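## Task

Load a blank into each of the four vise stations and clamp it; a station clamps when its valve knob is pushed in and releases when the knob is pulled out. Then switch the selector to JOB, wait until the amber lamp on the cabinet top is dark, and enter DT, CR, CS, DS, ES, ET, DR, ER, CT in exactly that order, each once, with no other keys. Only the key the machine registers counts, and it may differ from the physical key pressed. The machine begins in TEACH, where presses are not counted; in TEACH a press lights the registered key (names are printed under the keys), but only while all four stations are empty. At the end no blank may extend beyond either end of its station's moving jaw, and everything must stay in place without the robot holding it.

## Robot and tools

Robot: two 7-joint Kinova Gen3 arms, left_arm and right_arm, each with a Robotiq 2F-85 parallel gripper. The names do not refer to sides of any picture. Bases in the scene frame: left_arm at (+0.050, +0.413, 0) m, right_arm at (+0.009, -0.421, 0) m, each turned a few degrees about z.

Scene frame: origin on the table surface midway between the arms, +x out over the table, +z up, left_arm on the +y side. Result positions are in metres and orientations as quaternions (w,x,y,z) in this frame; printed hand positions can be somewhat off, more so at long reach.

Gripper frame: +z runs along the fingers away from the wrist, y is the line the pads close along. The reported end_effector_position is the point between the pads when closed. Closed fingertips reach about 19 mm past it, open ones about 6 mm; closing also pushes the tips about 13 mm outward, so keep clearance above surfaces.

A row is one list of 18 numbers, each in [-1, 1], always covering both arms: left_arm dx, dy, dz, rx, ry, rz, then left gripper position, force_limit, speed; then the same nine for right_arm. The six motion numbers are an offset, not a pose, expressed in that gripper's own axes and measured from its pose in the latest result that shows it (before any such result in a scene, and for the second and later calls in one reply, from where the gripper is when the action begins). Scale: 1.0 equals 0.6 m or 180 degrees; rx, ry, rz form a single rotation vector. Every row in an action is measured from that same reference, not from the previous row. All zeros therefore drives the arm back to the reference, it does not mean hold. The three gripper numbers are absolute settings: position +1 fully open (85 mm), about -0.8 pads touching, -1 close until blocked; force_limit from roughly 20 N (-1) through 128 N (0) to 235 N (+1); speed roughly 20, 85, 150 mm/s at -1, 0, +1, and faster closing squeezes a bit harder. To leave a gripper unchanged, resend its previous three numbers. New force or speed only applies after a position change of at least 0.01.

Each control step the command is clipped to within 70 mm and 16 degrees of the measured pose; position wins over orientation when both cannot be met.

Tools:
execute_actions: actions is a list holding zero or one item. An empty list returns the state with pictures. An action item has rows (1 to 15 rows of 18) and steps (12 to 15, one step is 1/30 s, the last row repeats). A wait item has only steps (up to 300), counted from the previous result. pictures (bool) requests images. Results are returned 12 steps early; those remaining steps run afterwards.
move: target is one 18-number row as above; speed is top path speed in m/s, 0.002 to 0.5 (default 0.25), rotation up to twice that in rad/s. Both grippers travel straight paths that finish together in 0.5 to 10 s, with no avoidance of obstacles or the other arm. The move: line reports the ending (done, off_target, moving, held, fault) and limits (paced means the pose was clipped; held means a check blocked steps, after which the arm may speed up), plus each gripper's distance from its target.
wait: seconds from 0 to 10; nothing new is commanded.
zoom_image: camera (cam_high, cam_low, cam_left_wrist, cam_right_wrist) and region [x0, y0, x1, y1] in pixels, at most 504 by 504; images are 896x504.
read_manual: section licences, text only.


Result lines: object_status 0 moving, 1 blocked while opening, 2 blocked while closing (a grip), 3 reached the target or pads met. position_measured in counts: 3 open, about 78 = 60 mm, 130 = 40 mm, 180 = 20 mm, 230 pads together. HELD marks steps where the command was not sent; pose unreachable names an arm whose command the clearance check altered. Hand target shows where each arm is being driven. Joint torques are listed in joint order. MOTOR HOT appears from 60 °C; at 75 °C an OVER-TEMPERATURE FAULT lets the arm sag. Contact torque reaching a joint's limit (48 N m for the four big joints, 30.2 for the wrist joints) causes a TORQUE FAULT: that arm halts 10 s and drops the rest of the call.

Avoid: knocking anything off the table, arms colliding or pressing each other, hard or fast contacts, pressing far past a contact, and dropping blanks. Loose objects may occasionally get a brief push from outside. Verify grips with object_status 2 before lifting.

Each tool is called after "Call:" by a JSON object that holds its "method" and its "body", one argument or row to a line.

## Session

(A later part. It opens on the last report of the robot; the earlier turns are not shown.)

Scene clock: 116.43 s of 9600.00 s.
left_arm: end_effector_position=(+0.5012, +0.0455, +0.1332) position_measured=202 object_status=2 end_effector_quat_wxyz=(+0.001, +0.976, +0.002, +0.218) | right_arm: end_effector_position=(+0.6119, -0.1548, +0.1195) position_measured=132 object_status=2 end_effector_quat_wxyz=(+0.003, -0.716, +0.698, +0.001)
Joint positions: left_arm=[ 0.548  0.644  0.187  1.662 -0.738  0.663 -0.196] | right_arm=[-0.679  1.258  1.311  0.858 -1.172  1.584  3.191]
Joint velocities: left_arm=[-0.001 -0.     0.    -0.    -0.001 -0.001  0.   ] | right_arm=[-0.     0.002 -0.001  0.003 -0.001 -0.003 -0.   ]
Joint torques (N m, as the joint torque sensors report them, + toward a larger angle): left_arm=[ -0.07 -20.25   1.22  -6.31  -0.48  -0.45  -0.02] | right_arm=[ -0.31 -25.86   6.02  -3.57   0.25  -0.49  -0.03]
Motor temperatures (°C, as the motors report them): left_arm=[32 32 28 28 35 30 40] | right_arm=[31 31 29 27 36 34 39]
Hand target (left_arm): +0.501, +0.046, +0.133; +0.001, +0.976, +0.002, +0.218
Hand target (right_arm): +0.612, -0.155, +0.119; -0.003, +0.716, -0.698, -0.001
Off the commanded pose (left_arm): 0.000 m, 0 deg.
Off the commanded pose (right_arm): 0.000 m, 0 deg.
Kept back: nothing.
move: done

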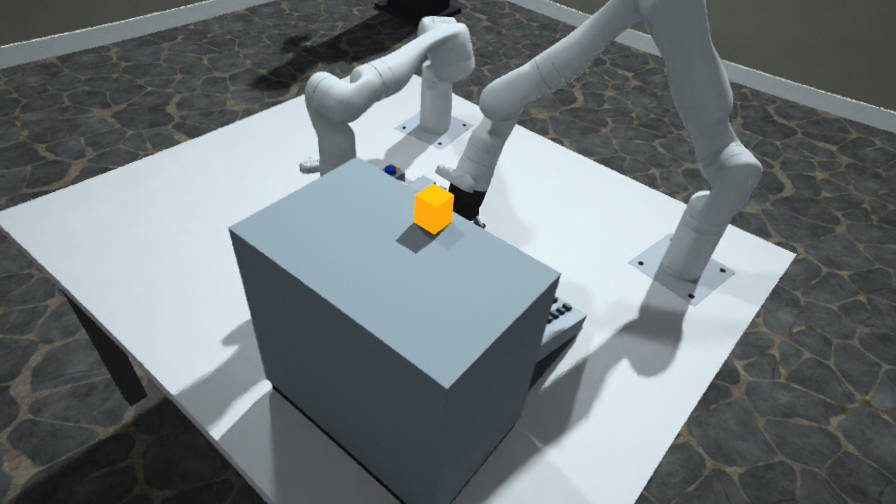

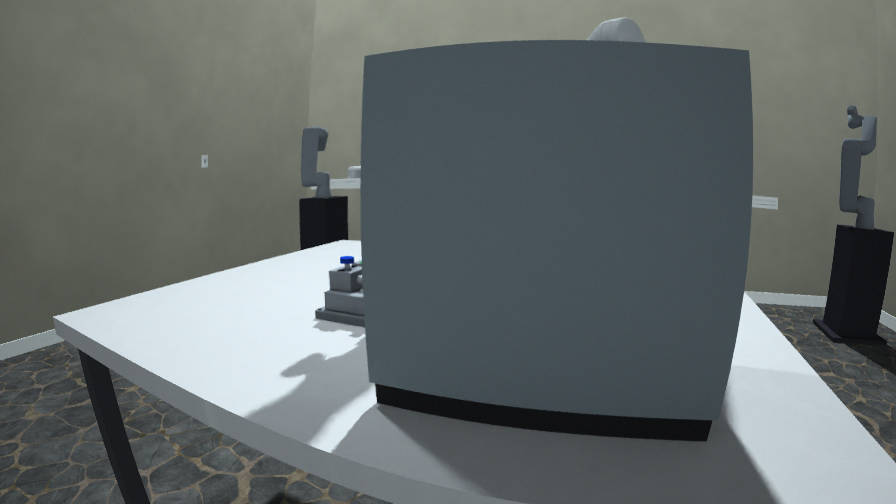

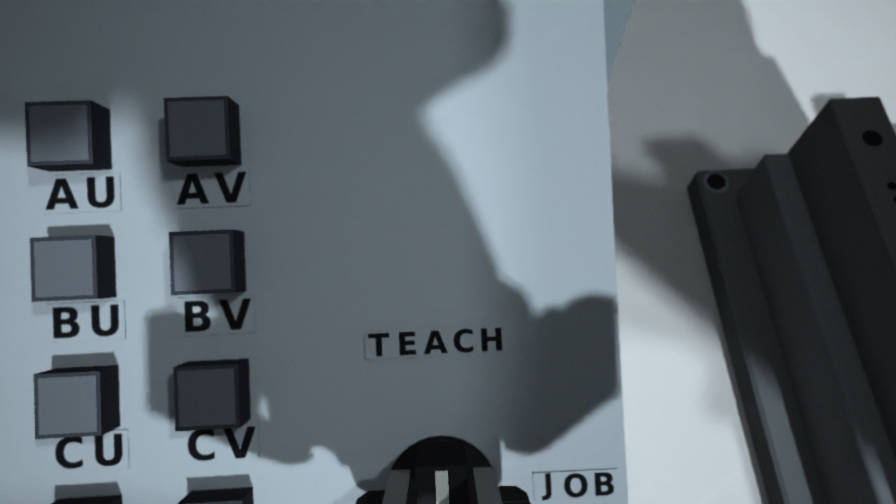

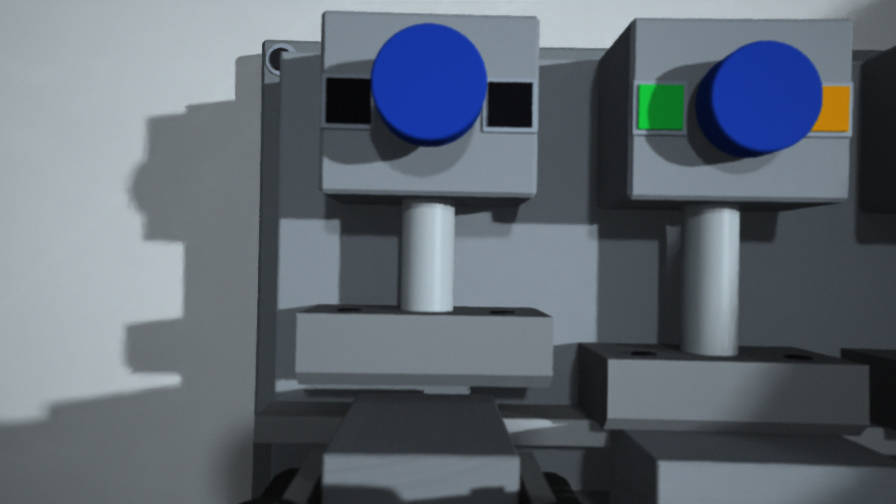

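Call:
{"method": "execute_actions", "body": {
  "actions": [
    {"rows":[[0,0,0,0,0,0,-1,-0.8,-0.5,0,0,0.0015,0,0,0,-1,-0.4,-0.3],[0,0,0,0,0,0,-1,-0.8,-0.5,0,0,0.0015,0,0,0,-1,-0.4,-0.3],[0,0,0,0,0,0,-1,-0.8,-0.5,0,0,0.0015,0,0,0,-1,-0.4,-0.3],[0,0,0,0,0,0,-1,-0.8,-0.5,0,0,0.0015,0,0,0,0.3,0,0]],"steps":12}
  ]
}}

Call:
{"method": "move", "body": {
  "target": [0,0,0,0,0,0,-1,-0.8,-0.5,0,0,-0.065,0,0,0,0.3,0,0],
  "speed": 0.15
}}

Call:
{"method": "move", "body": {
  "target": [0,0,0,0,0,0,-1,-0.8,-0.5,0.168,0,0.012,0,0,0,-1,0,1],
  "speed": 0.2
}}

Call:
{"method": "move", "body": {
  "target": [0,0,0,0,0,0,-1,-0.8,-0.5,0,0,0.053,0,0,0,-1,0,1],
  "speed": 0.04
}}

Call:
{"method": "move", "body": {
  "target": [0,0,0,0,0,0,-1,-0.8,-0.5,0,0,-0.05,0,0,0,-1,0,1],
  "speed": 0.1
}}

Scene clock: 117.23 s of 9600.00 s.
left_arm: end_effector_position=(+0.5012, +0.0455, +0.1332) position_measured=202 object_status=2 end_effector_quat_wxyz=(+0.001, +0.976, +0.002, +0.218) | right_arm: end_effector_position=(+0.6119, -0.1548, +0.1193) position_measured=132 object_status=2 end_effector_quat_wxyz=(+0.003, -0.716, +0.698, +0.001)
Joint positions: left_arm=[ 0.548  0.644  0.187  1.662 -0.738  0.663 -0.196] | right_arm=[-0.679  1.259  1.311  0.859 -1.173  1.583  3.192]
Joint velocities: left_arm=[ 0.     0.     0.    -0.001  0.001 -0.002 -0.   ] | right_arm=[-0.001  0.     0.     0.    -0.001  0.001 -0.   ]
Joint torques (N m, as the joint torque sensors report them, + toward a larger angle): left_arm=[  0.02 -20.26   1.18  -6.18  -0.48  -0.32   0.04] | right_arm=[ -0.38 -25.7    5.88  -3.24  -0.01  -0.27  -0.02]
Motor temperatures (°C, as the motors report them): left_arm=[32 32 28 28 35 30 40] | right_arm=[31 31 29 27 36 34 39]
Kept back: the last 12 steps of this action.
Steps of this call (steps 1 to 24: nothing new was sent). Readings (end_effector_position | what the end effector reports):
1: left_arm (+0.5012, +0.0455, +0.1332) | right_arm (+0.6119, -0.1548, +0.1194) | left_arm position_measured=202 object_status=2 | right_arm position_measured=132 object_status=2
2: left_arm (+0.5012, +0.0455, +0.1332) | right_arm (+0.6119, -0.1548, +0.1194) | left_arm position_measured=202 object_status=2 | right_arm position_measured=132 object_status=2
4: left_arm (+0.5012, +0.0455, +0.1332) | right_arm (+0.6119, -0.1548, +0.1193) | left_arm position_measured=202 object_status=2 | right_arm position_measured=132 object_status=2
8: left_arm (+0.5012, +0.0455, +0.1332) | right_arm (+0.6119, -0.1548, +0.1193) | left_arm position_measured=202 object_status=2 | right_arm position_measured=132 object_status=2
24: the state above

Scene clock: 118.70 s of 9600.00 s.
left_arm: end_effector_position=(+0.5012, +0.0455, +0.1332) position_measured=202 object_status=2 end_effector_quat_wxyz=(+0.001, +0.976, +0.003, +0.218) | right_arm: end_effector_position=(+0.6117, -0.1548, +0.1575) position_measured=91 object_status=3 end_effector_quat_wxyz=(+0.003, -0.716, +0.698, +0.001)
Joint positions: left_arm=[ 0.548  0.644  0.187  1.661 -0.738  0.663 -0.195] | right_arm=[-0.659  1.215  1.324  0.794 -1.153  1.649  3.158]
Joint velocities: left_arm=[-0.002 -0.001 -0.     0.    -0.     0.     0.001] | right_arm=[ 0.002 -0.002  0.    -0.003  0.     0.002 -0.001]
Joint torques (N m, as the joint torque sensors report them, + toward a larger angle): left_arm=[  0.11 -20.22   1.41  -6.35  -0.5   -0.46  -0.04] | right_arm=[ -0.28 -24.69   5.25  -3.38   0.04  -0.19   0.08]
Motor temperatures (°C, as the motors report them): left_arm=[32 32 28 28 35 30 40] | right_arm=[31 31 29 27 36 34 39]
Hand target (left_arm): +0.501, +0.045, +0.133; +0.001, +0.976, +0.002, +0.218
Hand target (right_arm): +0.612, -0.155, +0.158; -0.003, +0.716, -0.698, -0.001
Off your previous action's commanded pose (left_arm): 0.000 m, 0 deg at its last step (step 12 of this call).
Off your previous action's commanded pose (right_arm): 0.000 m, 0 deg at its last step (step 12 of this call).
Off the commanded pose (left_arm): 0.000 m, 0 deg.
Off the commanded pose (right_arm): 0.000 m, 0 deg.
Kept back: nothing.
move: done

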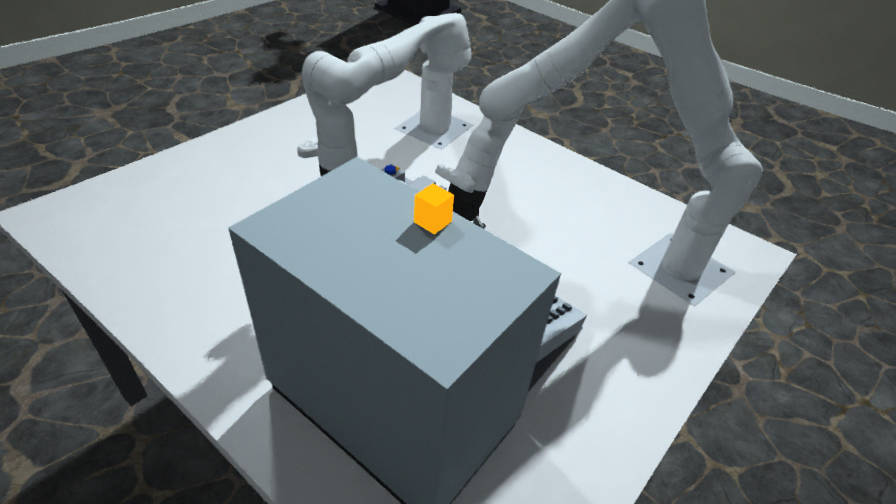

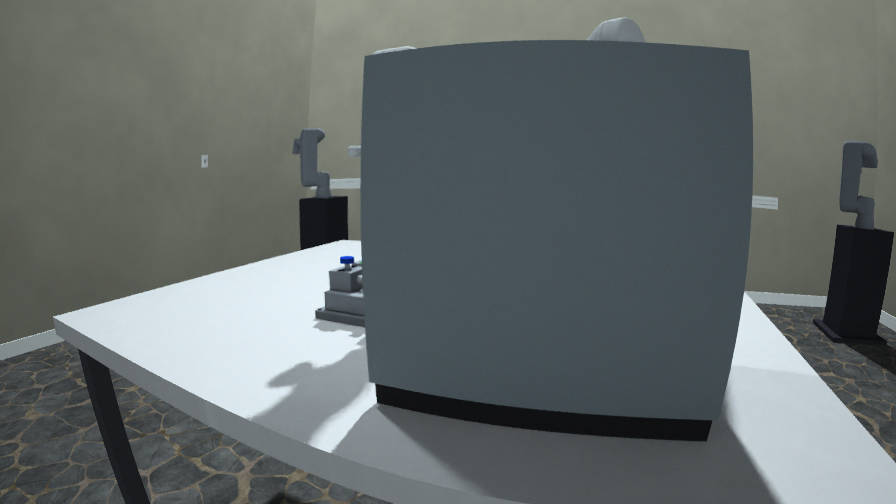

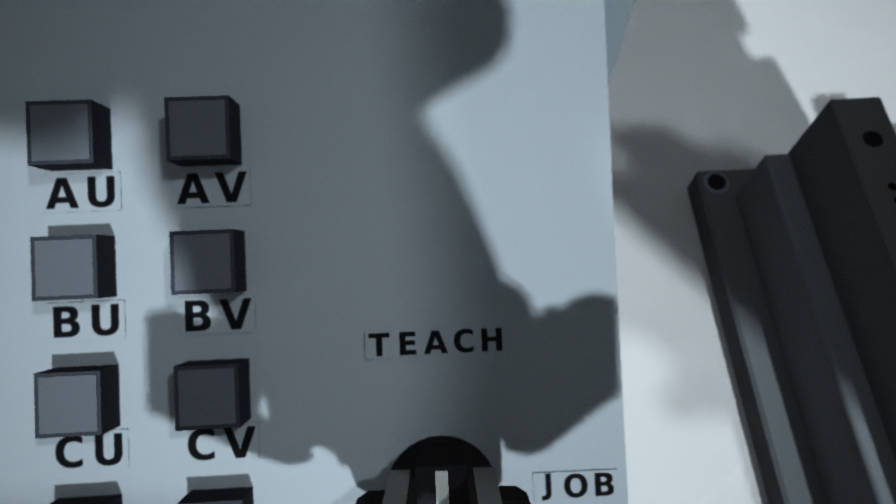

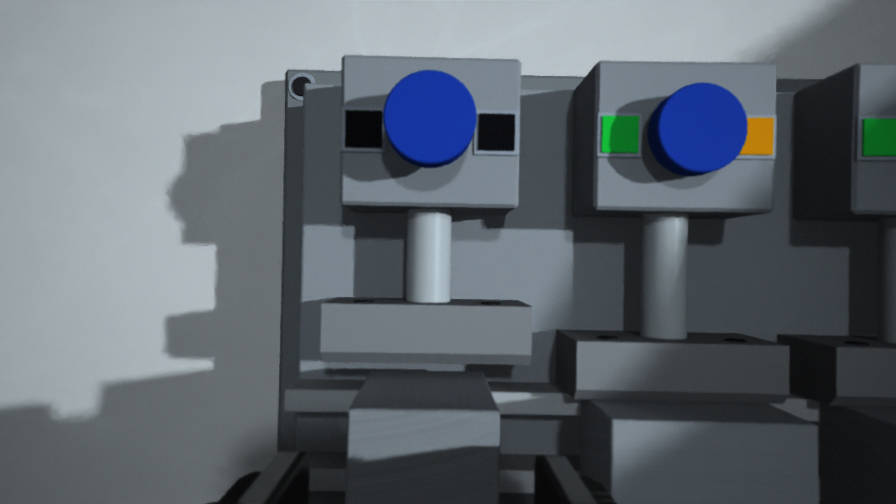

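Scene clock: 119.67 s of 9600.00 s.
left_arm: end_effector_position=(+0.5012, +0.0455, +0.1332) position_measured=202 object_status=2 end_effector_quat_wxyz=(+0.001, +0.976, +0.003, +0.218) | right_arm: end_effector_position=(+0.6148, -0.2555, +0.1501) position_measured=232 object_status=3 end_effector_quat_wxyz=(+0.003, -0.716, +0.698, +0.000)
Joint positions: left_arm=[ 0.548  0.644  0.187  1.661 -0.737  0.663 -0.195] | right_arm=[-0.598  1.184  1.335  1.003 -1.127  1.589  3.414]
Joint velocities: left_arm=[ 0.    -0.001  0.     0.001 -0.    -0.001 -0.   ] | right_arm=[ 0.002 -0.003 -0.     0.004 -0.001 -0.002  0.005]
Joint torques (N m, as the joint torque sensors report them, + toward a larger angle): left_arm=[  0.15 -20.3    1.38  -6.38  -0.44  -0.51  -0.07] | right_arm=[ -0.37 -23.58   6.07  -3.77   0.14  -0.16   0.03]
Motor temperatures (°C, as the motors report them): left_arm=[32 32 28 28 35 30 40] | right_arm=[31 31 29 27 36 34 39]
Hand target (left_arm): +0.501, +0.045, +0.133; +0.001, +0.976, +0.003, +0.218
Hand target (right_arm): +0.615, -0.256, +0.150; -0.003, +0.716, -0.698, -0.000
Off the commanded pose (left_arm): 0.000 m, 0 deg.
Off the commanded pose (right_arm): 0.001 m, 0 deg.
Kept back: nothing.
move: done

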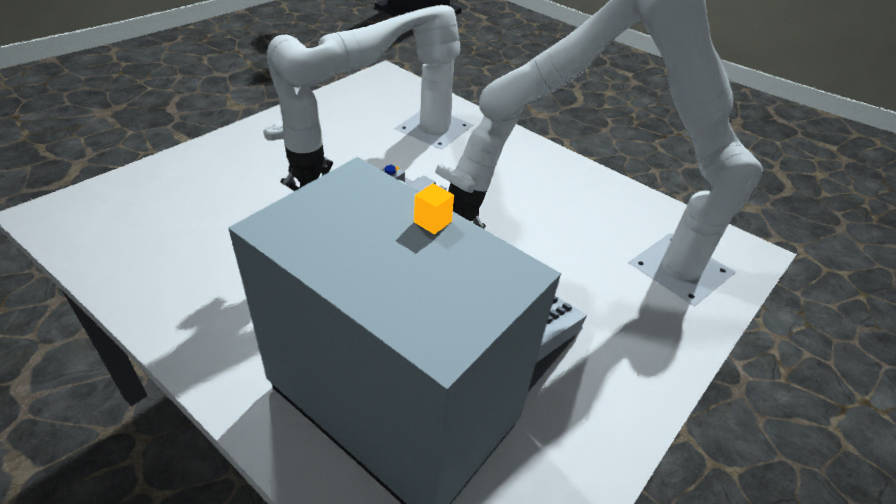

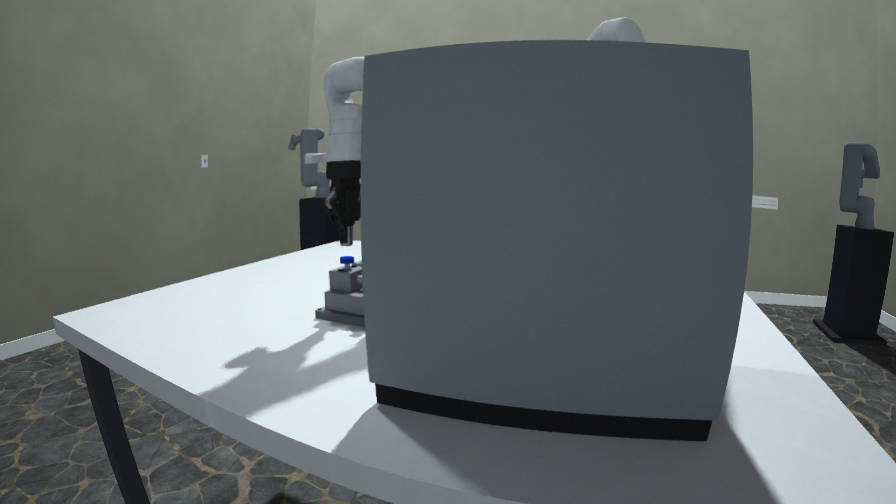

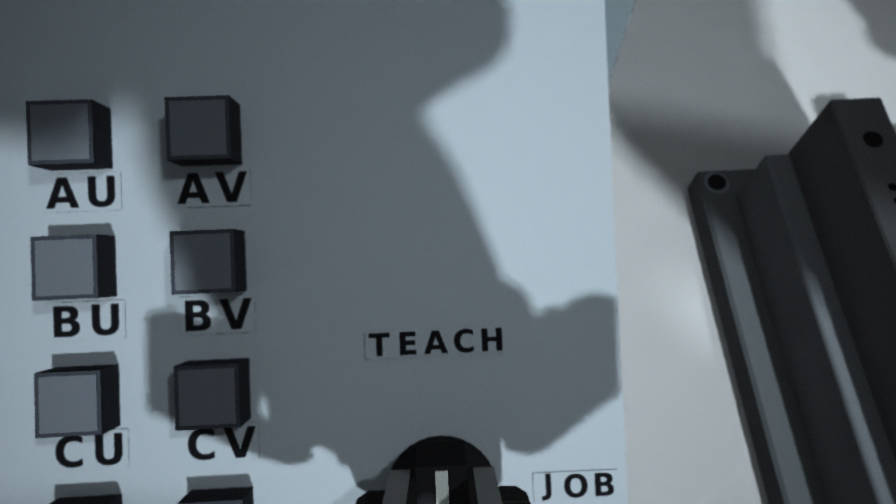

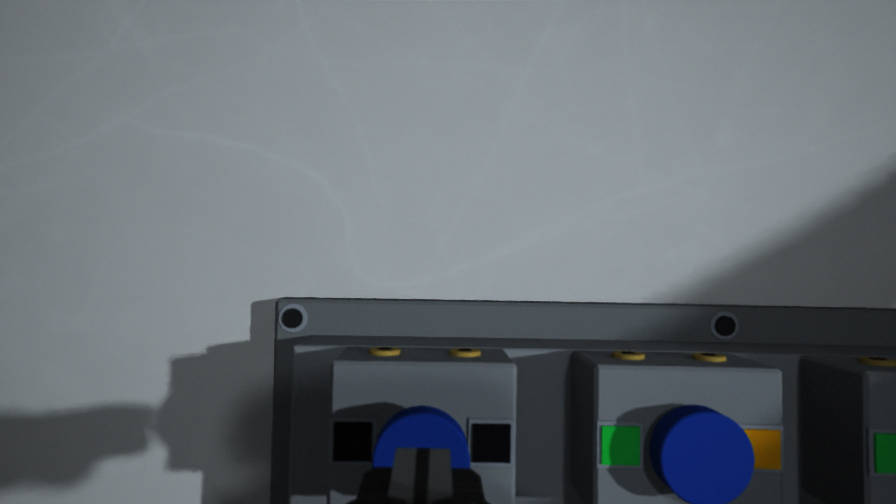

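Scene clock: 120.77 s of 9600.00 s.
left_arm: end_effector_position=(+0.5012, +0.0455, +0.1332) position_measured=202 object_status=2 end_effector_quat_wxyz=(+0.001, +0.976, +0.004, +0.218) | right_arm: end_effector_position=(+0.6149, -0.2555, +0.1219) position_measured=232 object_status=3 end_effector_quat_wxyz=(+0.004, -0.716, +0.698, +0.000)
Joint positions: left_arm=[ 0.548  0.645  0.187  1.661 -0.737  0.663 -0.194] | right_arm=[-0.61   1.217  1.321  1.048 -1.15   1.539  3.438]
Joint velocities: left_arm=[-0.001 -0.    -0.     0.     0.    -0.001  0.   ] | right_arm=[-0.001  0.002  0.001  0.002 -0.002 -0.002  0.001]
Joint torques (N m, as the joint torque sensors report them, + toward a larger angle): left_arm=[  0.07 -20.31   1.37  -6.37  -0.48  -0.48   0.03] | right_arm=[  0.05 -19.36   4.83  -3.25  -0.52  -1.3   -0.14]
Motor temperatures (°C, as the motors report them): left_arm=[32 32 28 28 35 30 40] | right_arm=[31 31 29 27 36 34 39]
Hand target (left_arm): +0.501, +0.045, +0.133; +0.001, +0.976, +0.003, +0.218
Hand target (right_arm): +0.615, -0.255, +0.118; -0.003, +0.716, -0.698, -0.000
Off the commanded pose (left_arm): 0.000 m, 0 deg.
Off the commanded pose (right_arm): 0.004 m, 0 deg.
Kept back: nothing.
move: off_target (right_arm)

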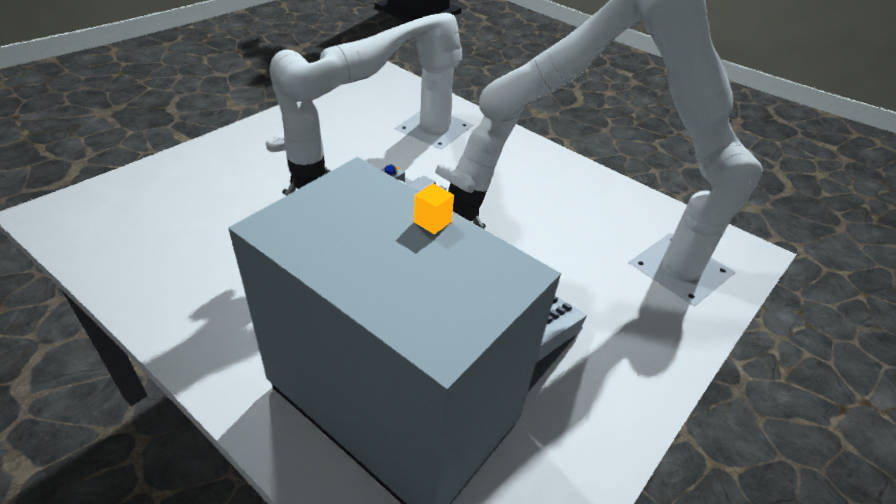

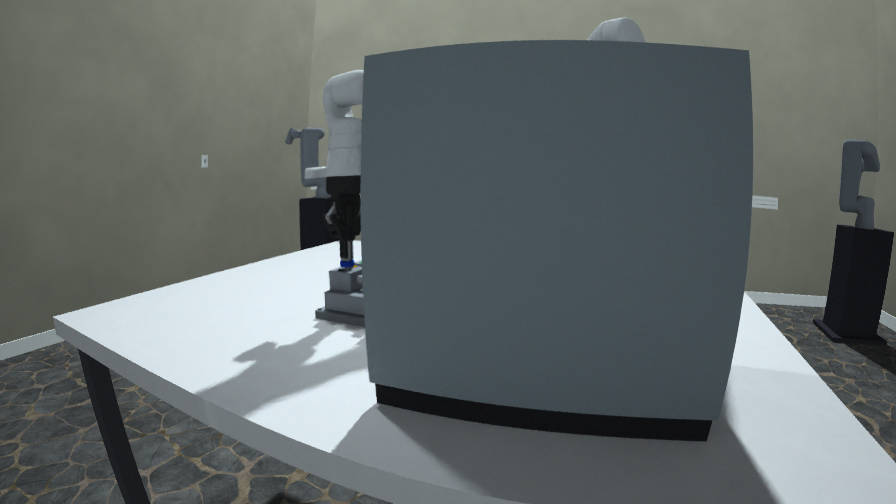

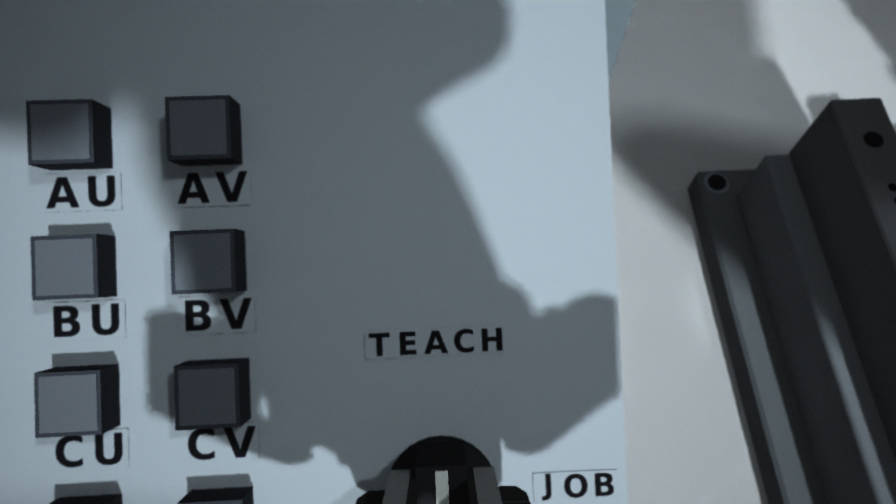

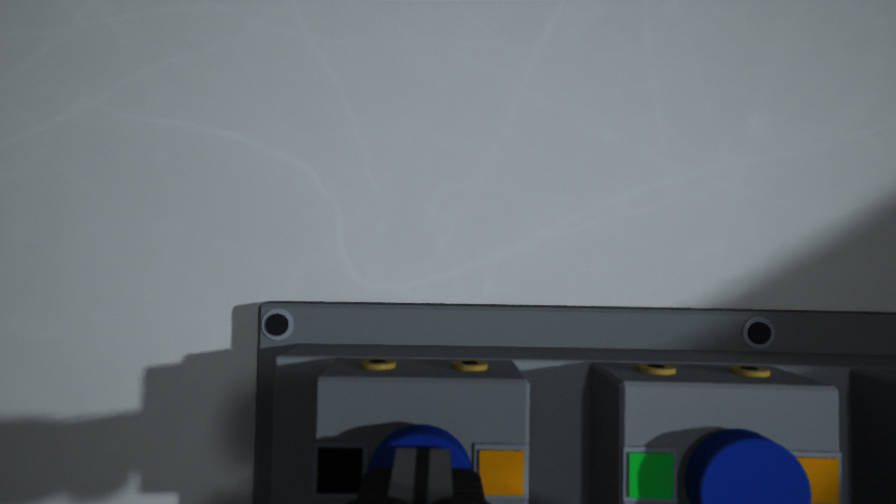

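Scene clock: 121.57 s of 9600.00 s.
left_arm: end_effector_position=(+0.5012, +0.0455, +0.1332) position_measured=202 object_status=2 end_effector_quat_wxyz=(+0.001, +0.976, +0.004, +0.218) | right_arm: end_effector_position=(+0.6147, -0.2556, +0.1518) position_measured=232 object_status=3 end_effector_quat_wxyz=(+0.004, -0.716, +0.698, +0.000)
Joint positions: left_arm=[ 0.547  0.645  0.187  1.661 -0.737  0.663 -0.194] | right_arm=[-0.599  1.181  1.336  1.006 -1.127  1.589  3.415]
Joint velocities: left_arm=[ 0.001  0.001  0.     0.    -0.    -0.001 -0.   ] | right_arm=[ 0.002 -0.003  0.    -0.003 -0.     0.003 -0.001]
Joint torques (N m, as the joint torque sensors report them, + toward a larger angle): left_arm=[  0.11 -20.27   1.35  -6.28  -0.41  -0.59   0.01] | right_arm=[ -0.23 -23.37   6.34  -3.66   0.    -0.15  -0.04]
Motor temperatures (°C, as the motors report them): left_arm=[32 32 28 28 35 30 40] | right_arm=[31 31 29 27 36 34 39]
Hand target (left_arm): +0.501, +0.045, +0.133; +0.001, +0.976, +0.004, +0.218
Hand target (right_arm): +0.615, -0.256, +0.152; -0.004, +0.716, -0.698, -0.000
Off the commanded pose (left_arm): 0.000 m, 0 deg.
Off the commanded pose (right_arm): 0.000 m, 0 deg.
Kept back: nothing.
move: done

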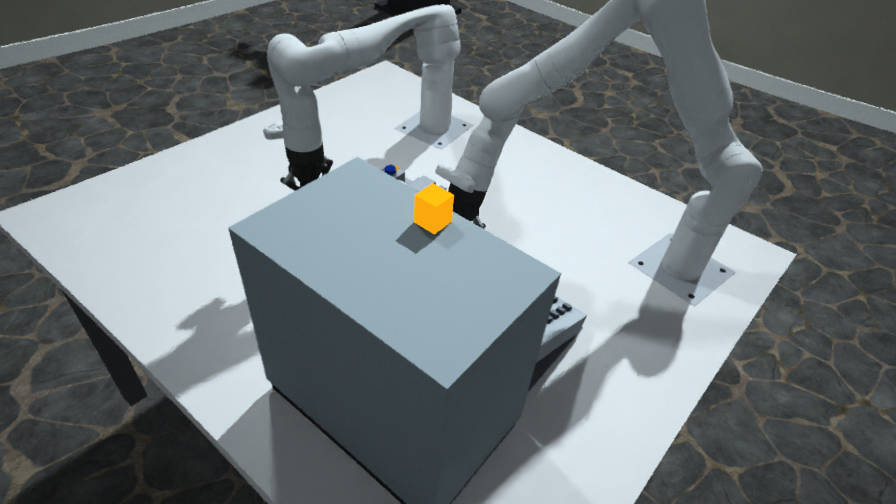

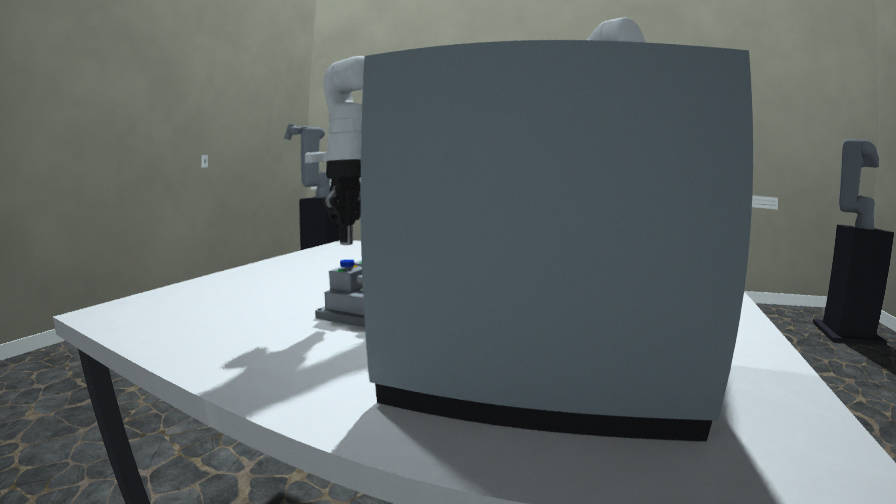

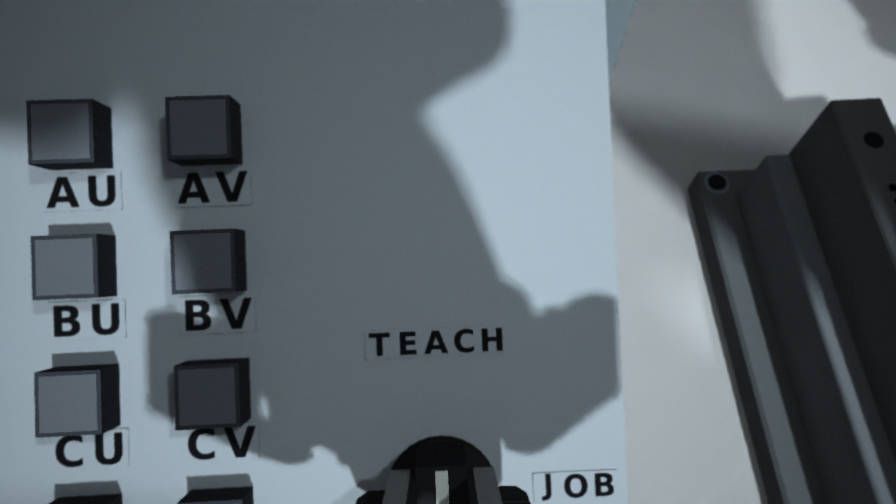

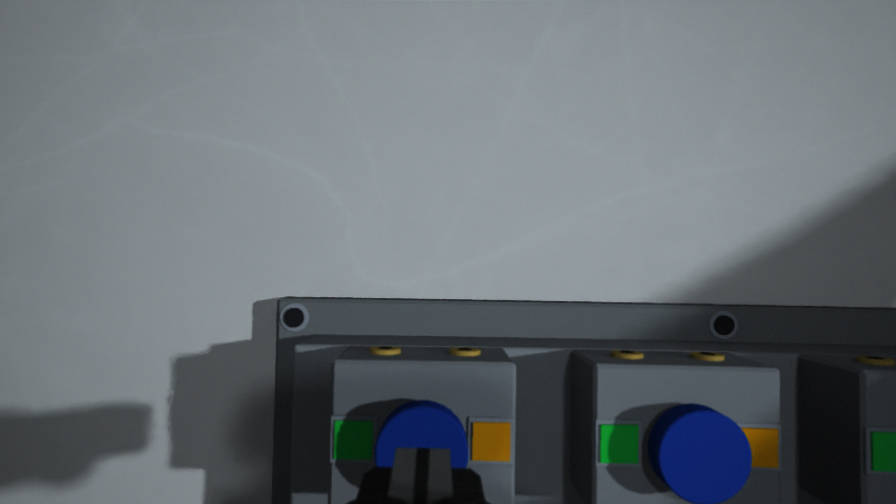

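Call:
{"method": "move", "body": {
  "target": [0,0,0,0,0,0.5,-1,-0.8,-0.5,0,0.22,-0.12,0,0,0,-1,0,1],
  "speed": 0.4
}}

Scene clock: 124.37 s of 9600.00 s.
left_arm: end_effector_position=(+0.5007, +0.0448, +0.1330) position_measured=202 object_status=2 end_effector_quat_wxyz=(-0.153, +0.693, -0.688, +0.155) | right_arm: end_effector_position=(+0.4827, -0.2596, +0.2230) position_measured=232 object_status=3 end_effector_quat_wxyz=(+0.004, -0.716, +0.698, -0.000)
Joint positions: left_arm=[ 0.334  0.698  0.538  1.67  -1.011  0.805 -1.565] | right_arm=[-0.919  0.971  1.504  1.467 -0.975  1.572  3.578]
Joint velocities: left_arm=[-0.005  0.001  0.005 -0.004  0.006  0.002 -0.012] | right_arm=[-0.006 -0.002 -0.     0.002 -0.     0.     0.   ]
Joint torques (N m, as the joint torque sensors report them, + toward a larger angle): left_arm=[ -0.2  -20.54   2.75  -5.98  -0.09  -0.15  -0.15] | right_arm=[ -0.11 -17.39   6.83  -4.47   0.07  -0.25  -0.04]
Motor temperatures (°C, as the motors report them): left_arm=[32 33 28 28 35 30 40] | right_arm=[31 31 29 27 36 34 39]
Hand target (left_arm): +0.501, +0.045, +0.133; -0.153, +0.693, -0.688, +0.155
Hand target (right_arm): +0.483, -0.259, +0.223; -0.004, +0.716, -0.698, +0.000
Off the commanded pose (left_arm): 0.001 m, 0 deg.
Off the commanded pose (right_arm): 0.000 m, 0 deg.
Kept back: nothing.
move: done

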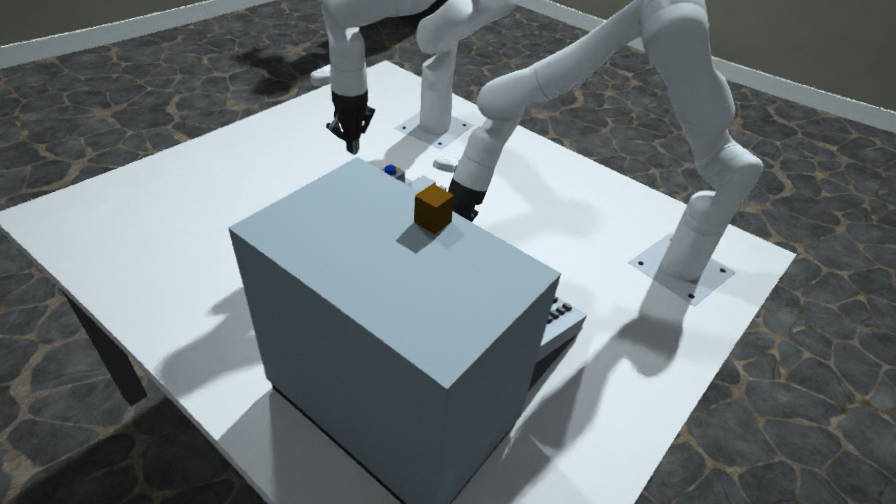

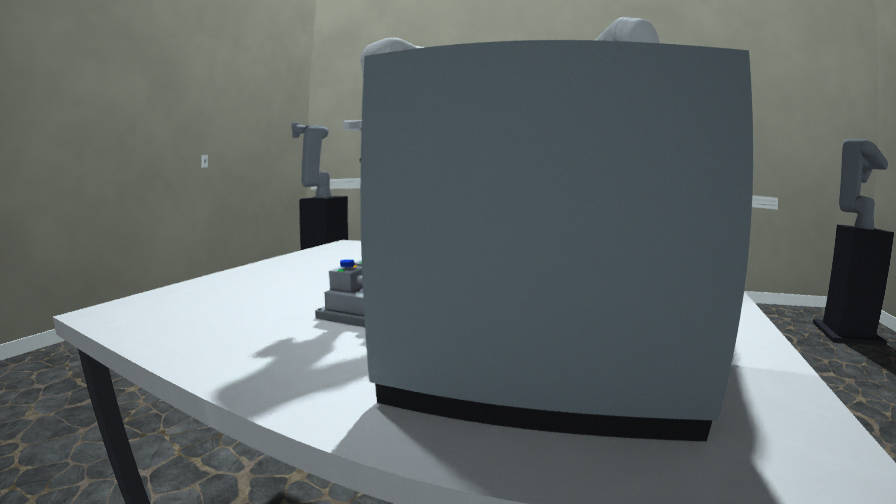

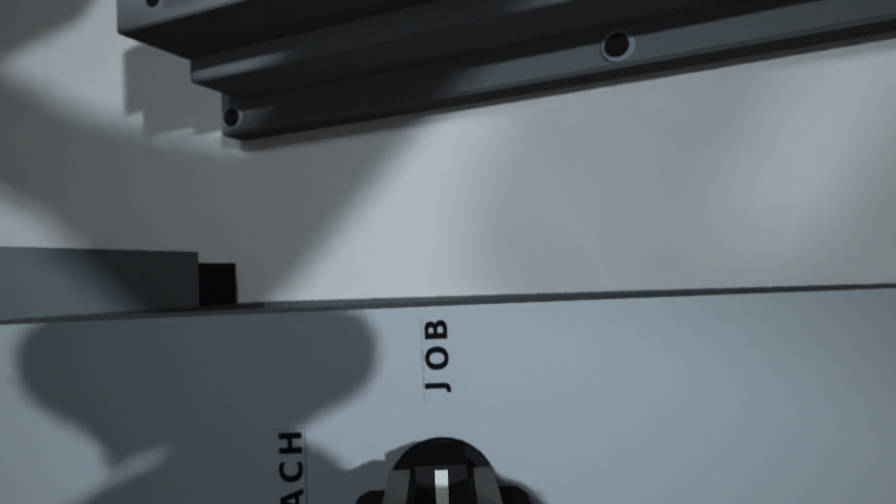

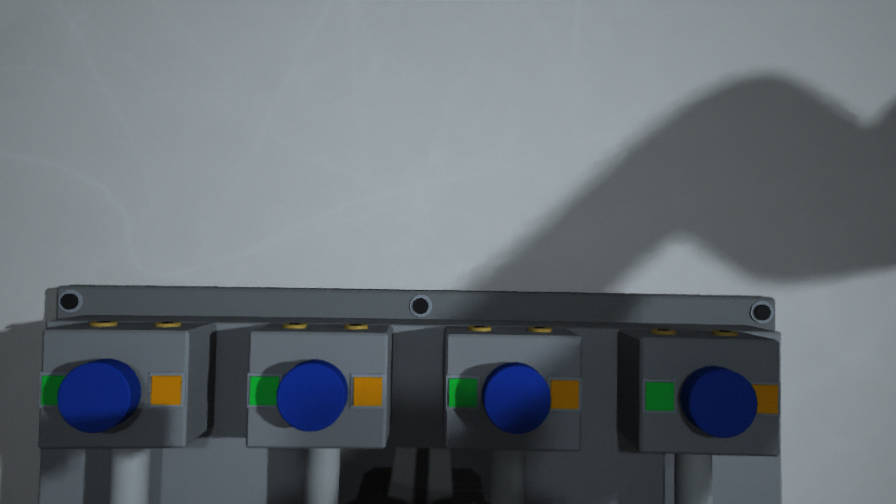

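Call:
{"method": "execute_actions", "body": {
  "actions": [
    {"rows":[[0,0,0,0,0,0,-0.3,0,1,0,0,0,0,0,0,-1,0,1],[0,0,0,0,0,0,-0.3,0,1,0,0,0,0,0,0,-1,0,1],[0,0,0,0,0,0,-0.3,0,1,0,0,0,0,0,0,-1,0,1],[0,0,0,0,0,0,-0.3,0,1,0,0,0,0,0,0,-1,0,1],[0,0,-0.015,0,0,0,-0.3,0,1,0,0,0,0,0,0,-1,0,1],[0,0,-0.03,0,0,0,-0.3,0,1,0,0,0,0,0,0,-1,0,1],[0,0,-0.05,0,0,0,-0.3,0,1,0,0,0,0,0,0,-1,0,1]],"steps":15}
  ]
}}

Call:
{"method": "move", "body": {
  "target": [-0.212,0.0683,0.027,0,0,-0.4975,-1,0,1,-0.1,0,0,0,0,0,-1,0,1],
  "speed": 0.5
}}

Scene clock: 125.23 s of 9600.00 s.
left_arm: end_effector_position=(+0.5007, +0.0448, +0.1329) position_measured=192 object_status=0 end_effector_quat_wxyz=(-0.153, +0.693, -0.688, +0.155) | right_arm: end_effector_position=(+0.4826, -0.2595, +0.2230) position_measured=232 object_status=3 end_effector_quat_wxyz=(+0.004, -0.716, +0.698, -0.000)
Joint positions: left_arm=[ 0.334  0.698  0.538  1.67  -1.011  0.805 -1.565] | right_arm=[-0.919  0.971  1.504  1.467 -0.975  1.572  3.578]
Joint velocities: left_arm=[ 0.001 -0.002 -0.003  0.001 -0.001  0.     0.004] | right_arm=[ 0.005  0.    -0.    -0.     0.001 -0.001  0.   ]
Joint torques (N m, as the joint torque sensors report them, + toward a larger angle): left_arm=[  0.3  -19.92   3.68  -6.07  -0.25  -0.28  -0.02] | right_arm=[ -0.13 -17.23   6.82  -4.78   0.09  -0.23  -0.07]
Motor temperatures (°C, as the motors report them): left_arm=[32 33 28 28 35 30 40] | right_arm=[31 31 29 27 36 34 39]
Steps of this call (steps 1 to 23: nothing new was sent; steps 24 to 26: the first 3 steps of this action). Readings (end_effector_position | what the end effector reports):
24: left_arm (+0.5007, +0.0447, +0.1330) | right_arm (+0.4826, -0.2594, +0.2230) | left_arm position_measured=202 object_status=0 | right_arm position_measured=232 object_status=3
25: left_arm (+0.5007, +0.0447, +0.1329) | right_arm (+0.4826, -0.2595, +0.2230) | left_arm position_measured=200 object_status=0 | right_arm position_measured=232 object_status=3
26: the state above

Scene clock: 128.03 s of 9600.00 s.
left_arm: end_effector_position=(+0.4565, +0.1722, +0.1263) position_measured=232 object_status=3 end_effector_quat_wxyz=(+0.001, +0.976, +0.001, +0.217) | right_arm: end_effector_position=(+0.4809, -0.1995, +0.2231) position_measured=232 object_status=3 end_effector_quat_wxyz=(+0.004, -0.716, +0.698, +0.000)
Joint positions: left_arm=[ 0.451  0.448  0.083  2.076 -0.868  0.393 -0.137] | right_arm=[-0.986  1.003  1.5    1.385 -1.008  1.607  3.439]
Joint velocities: left_arm=[ 0.022 -0.002 -0.011  0.006 -0.019 -0.007  0.024] | right_arm=[0.    0.    0.    0.    0.    0.001 0.   ]
Joint torques (N m, as the joint torque sensors report them, + toward a larger angle): left_arm=[  0.25 -15.85   1.    -4.88   0.29  -0.56   0.29] | right_arm=[ -0.23 -18.26   6.86  -4.46   0.09  -0.34  -0.04]
Motor temperatures (°C, as the motors report them): left_arm=[32 33 28 28 35 30 40] | right_arm=[31 31 29 27 36 34 39]
Hand target (left_arm): +0.456, +0.172, +0.126; +0.001, +0.976, +0.000, +0.217
Hand target (right_arm): +0.481, -0.200, +0.223; -0.004, +0.716, -0.698, -0.000
Off your previous action's commanded pose (left_arm): 0.001 m, 0 deg at its last step (step 12 of this call).
Off your previous action's commanded pose (right_arm): 0.000 m, 0 deg at its last step (step 12 of this call).
Off the commanded pose (left_arm): 0.001 m, 0 deg.
Off the commanded pose (right_arm): 0.000 m, 0 deg.
Kept back: nothing.
move: done

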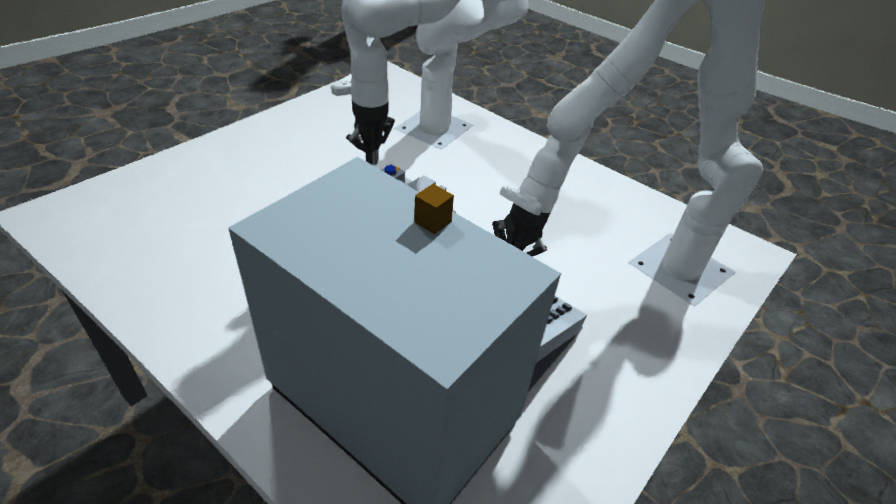

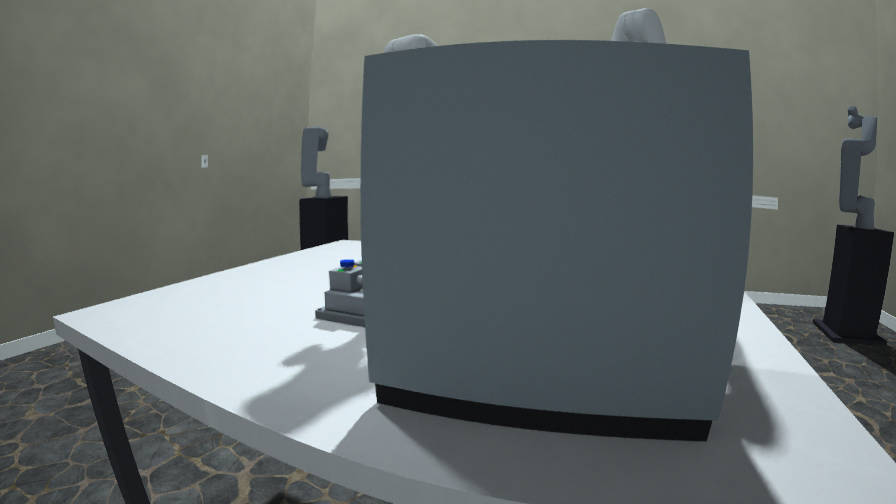

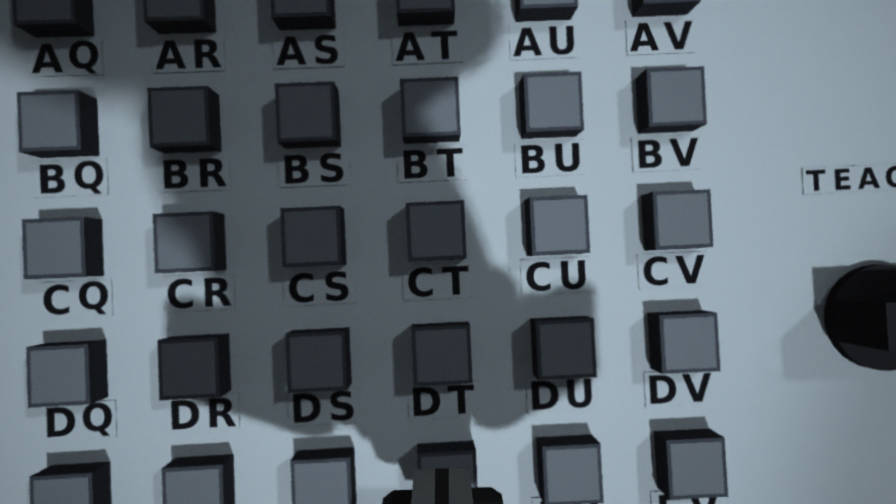

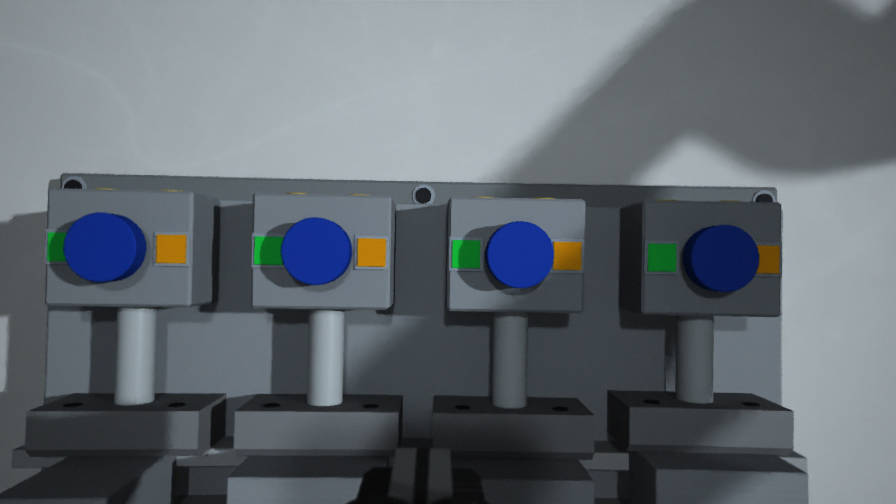

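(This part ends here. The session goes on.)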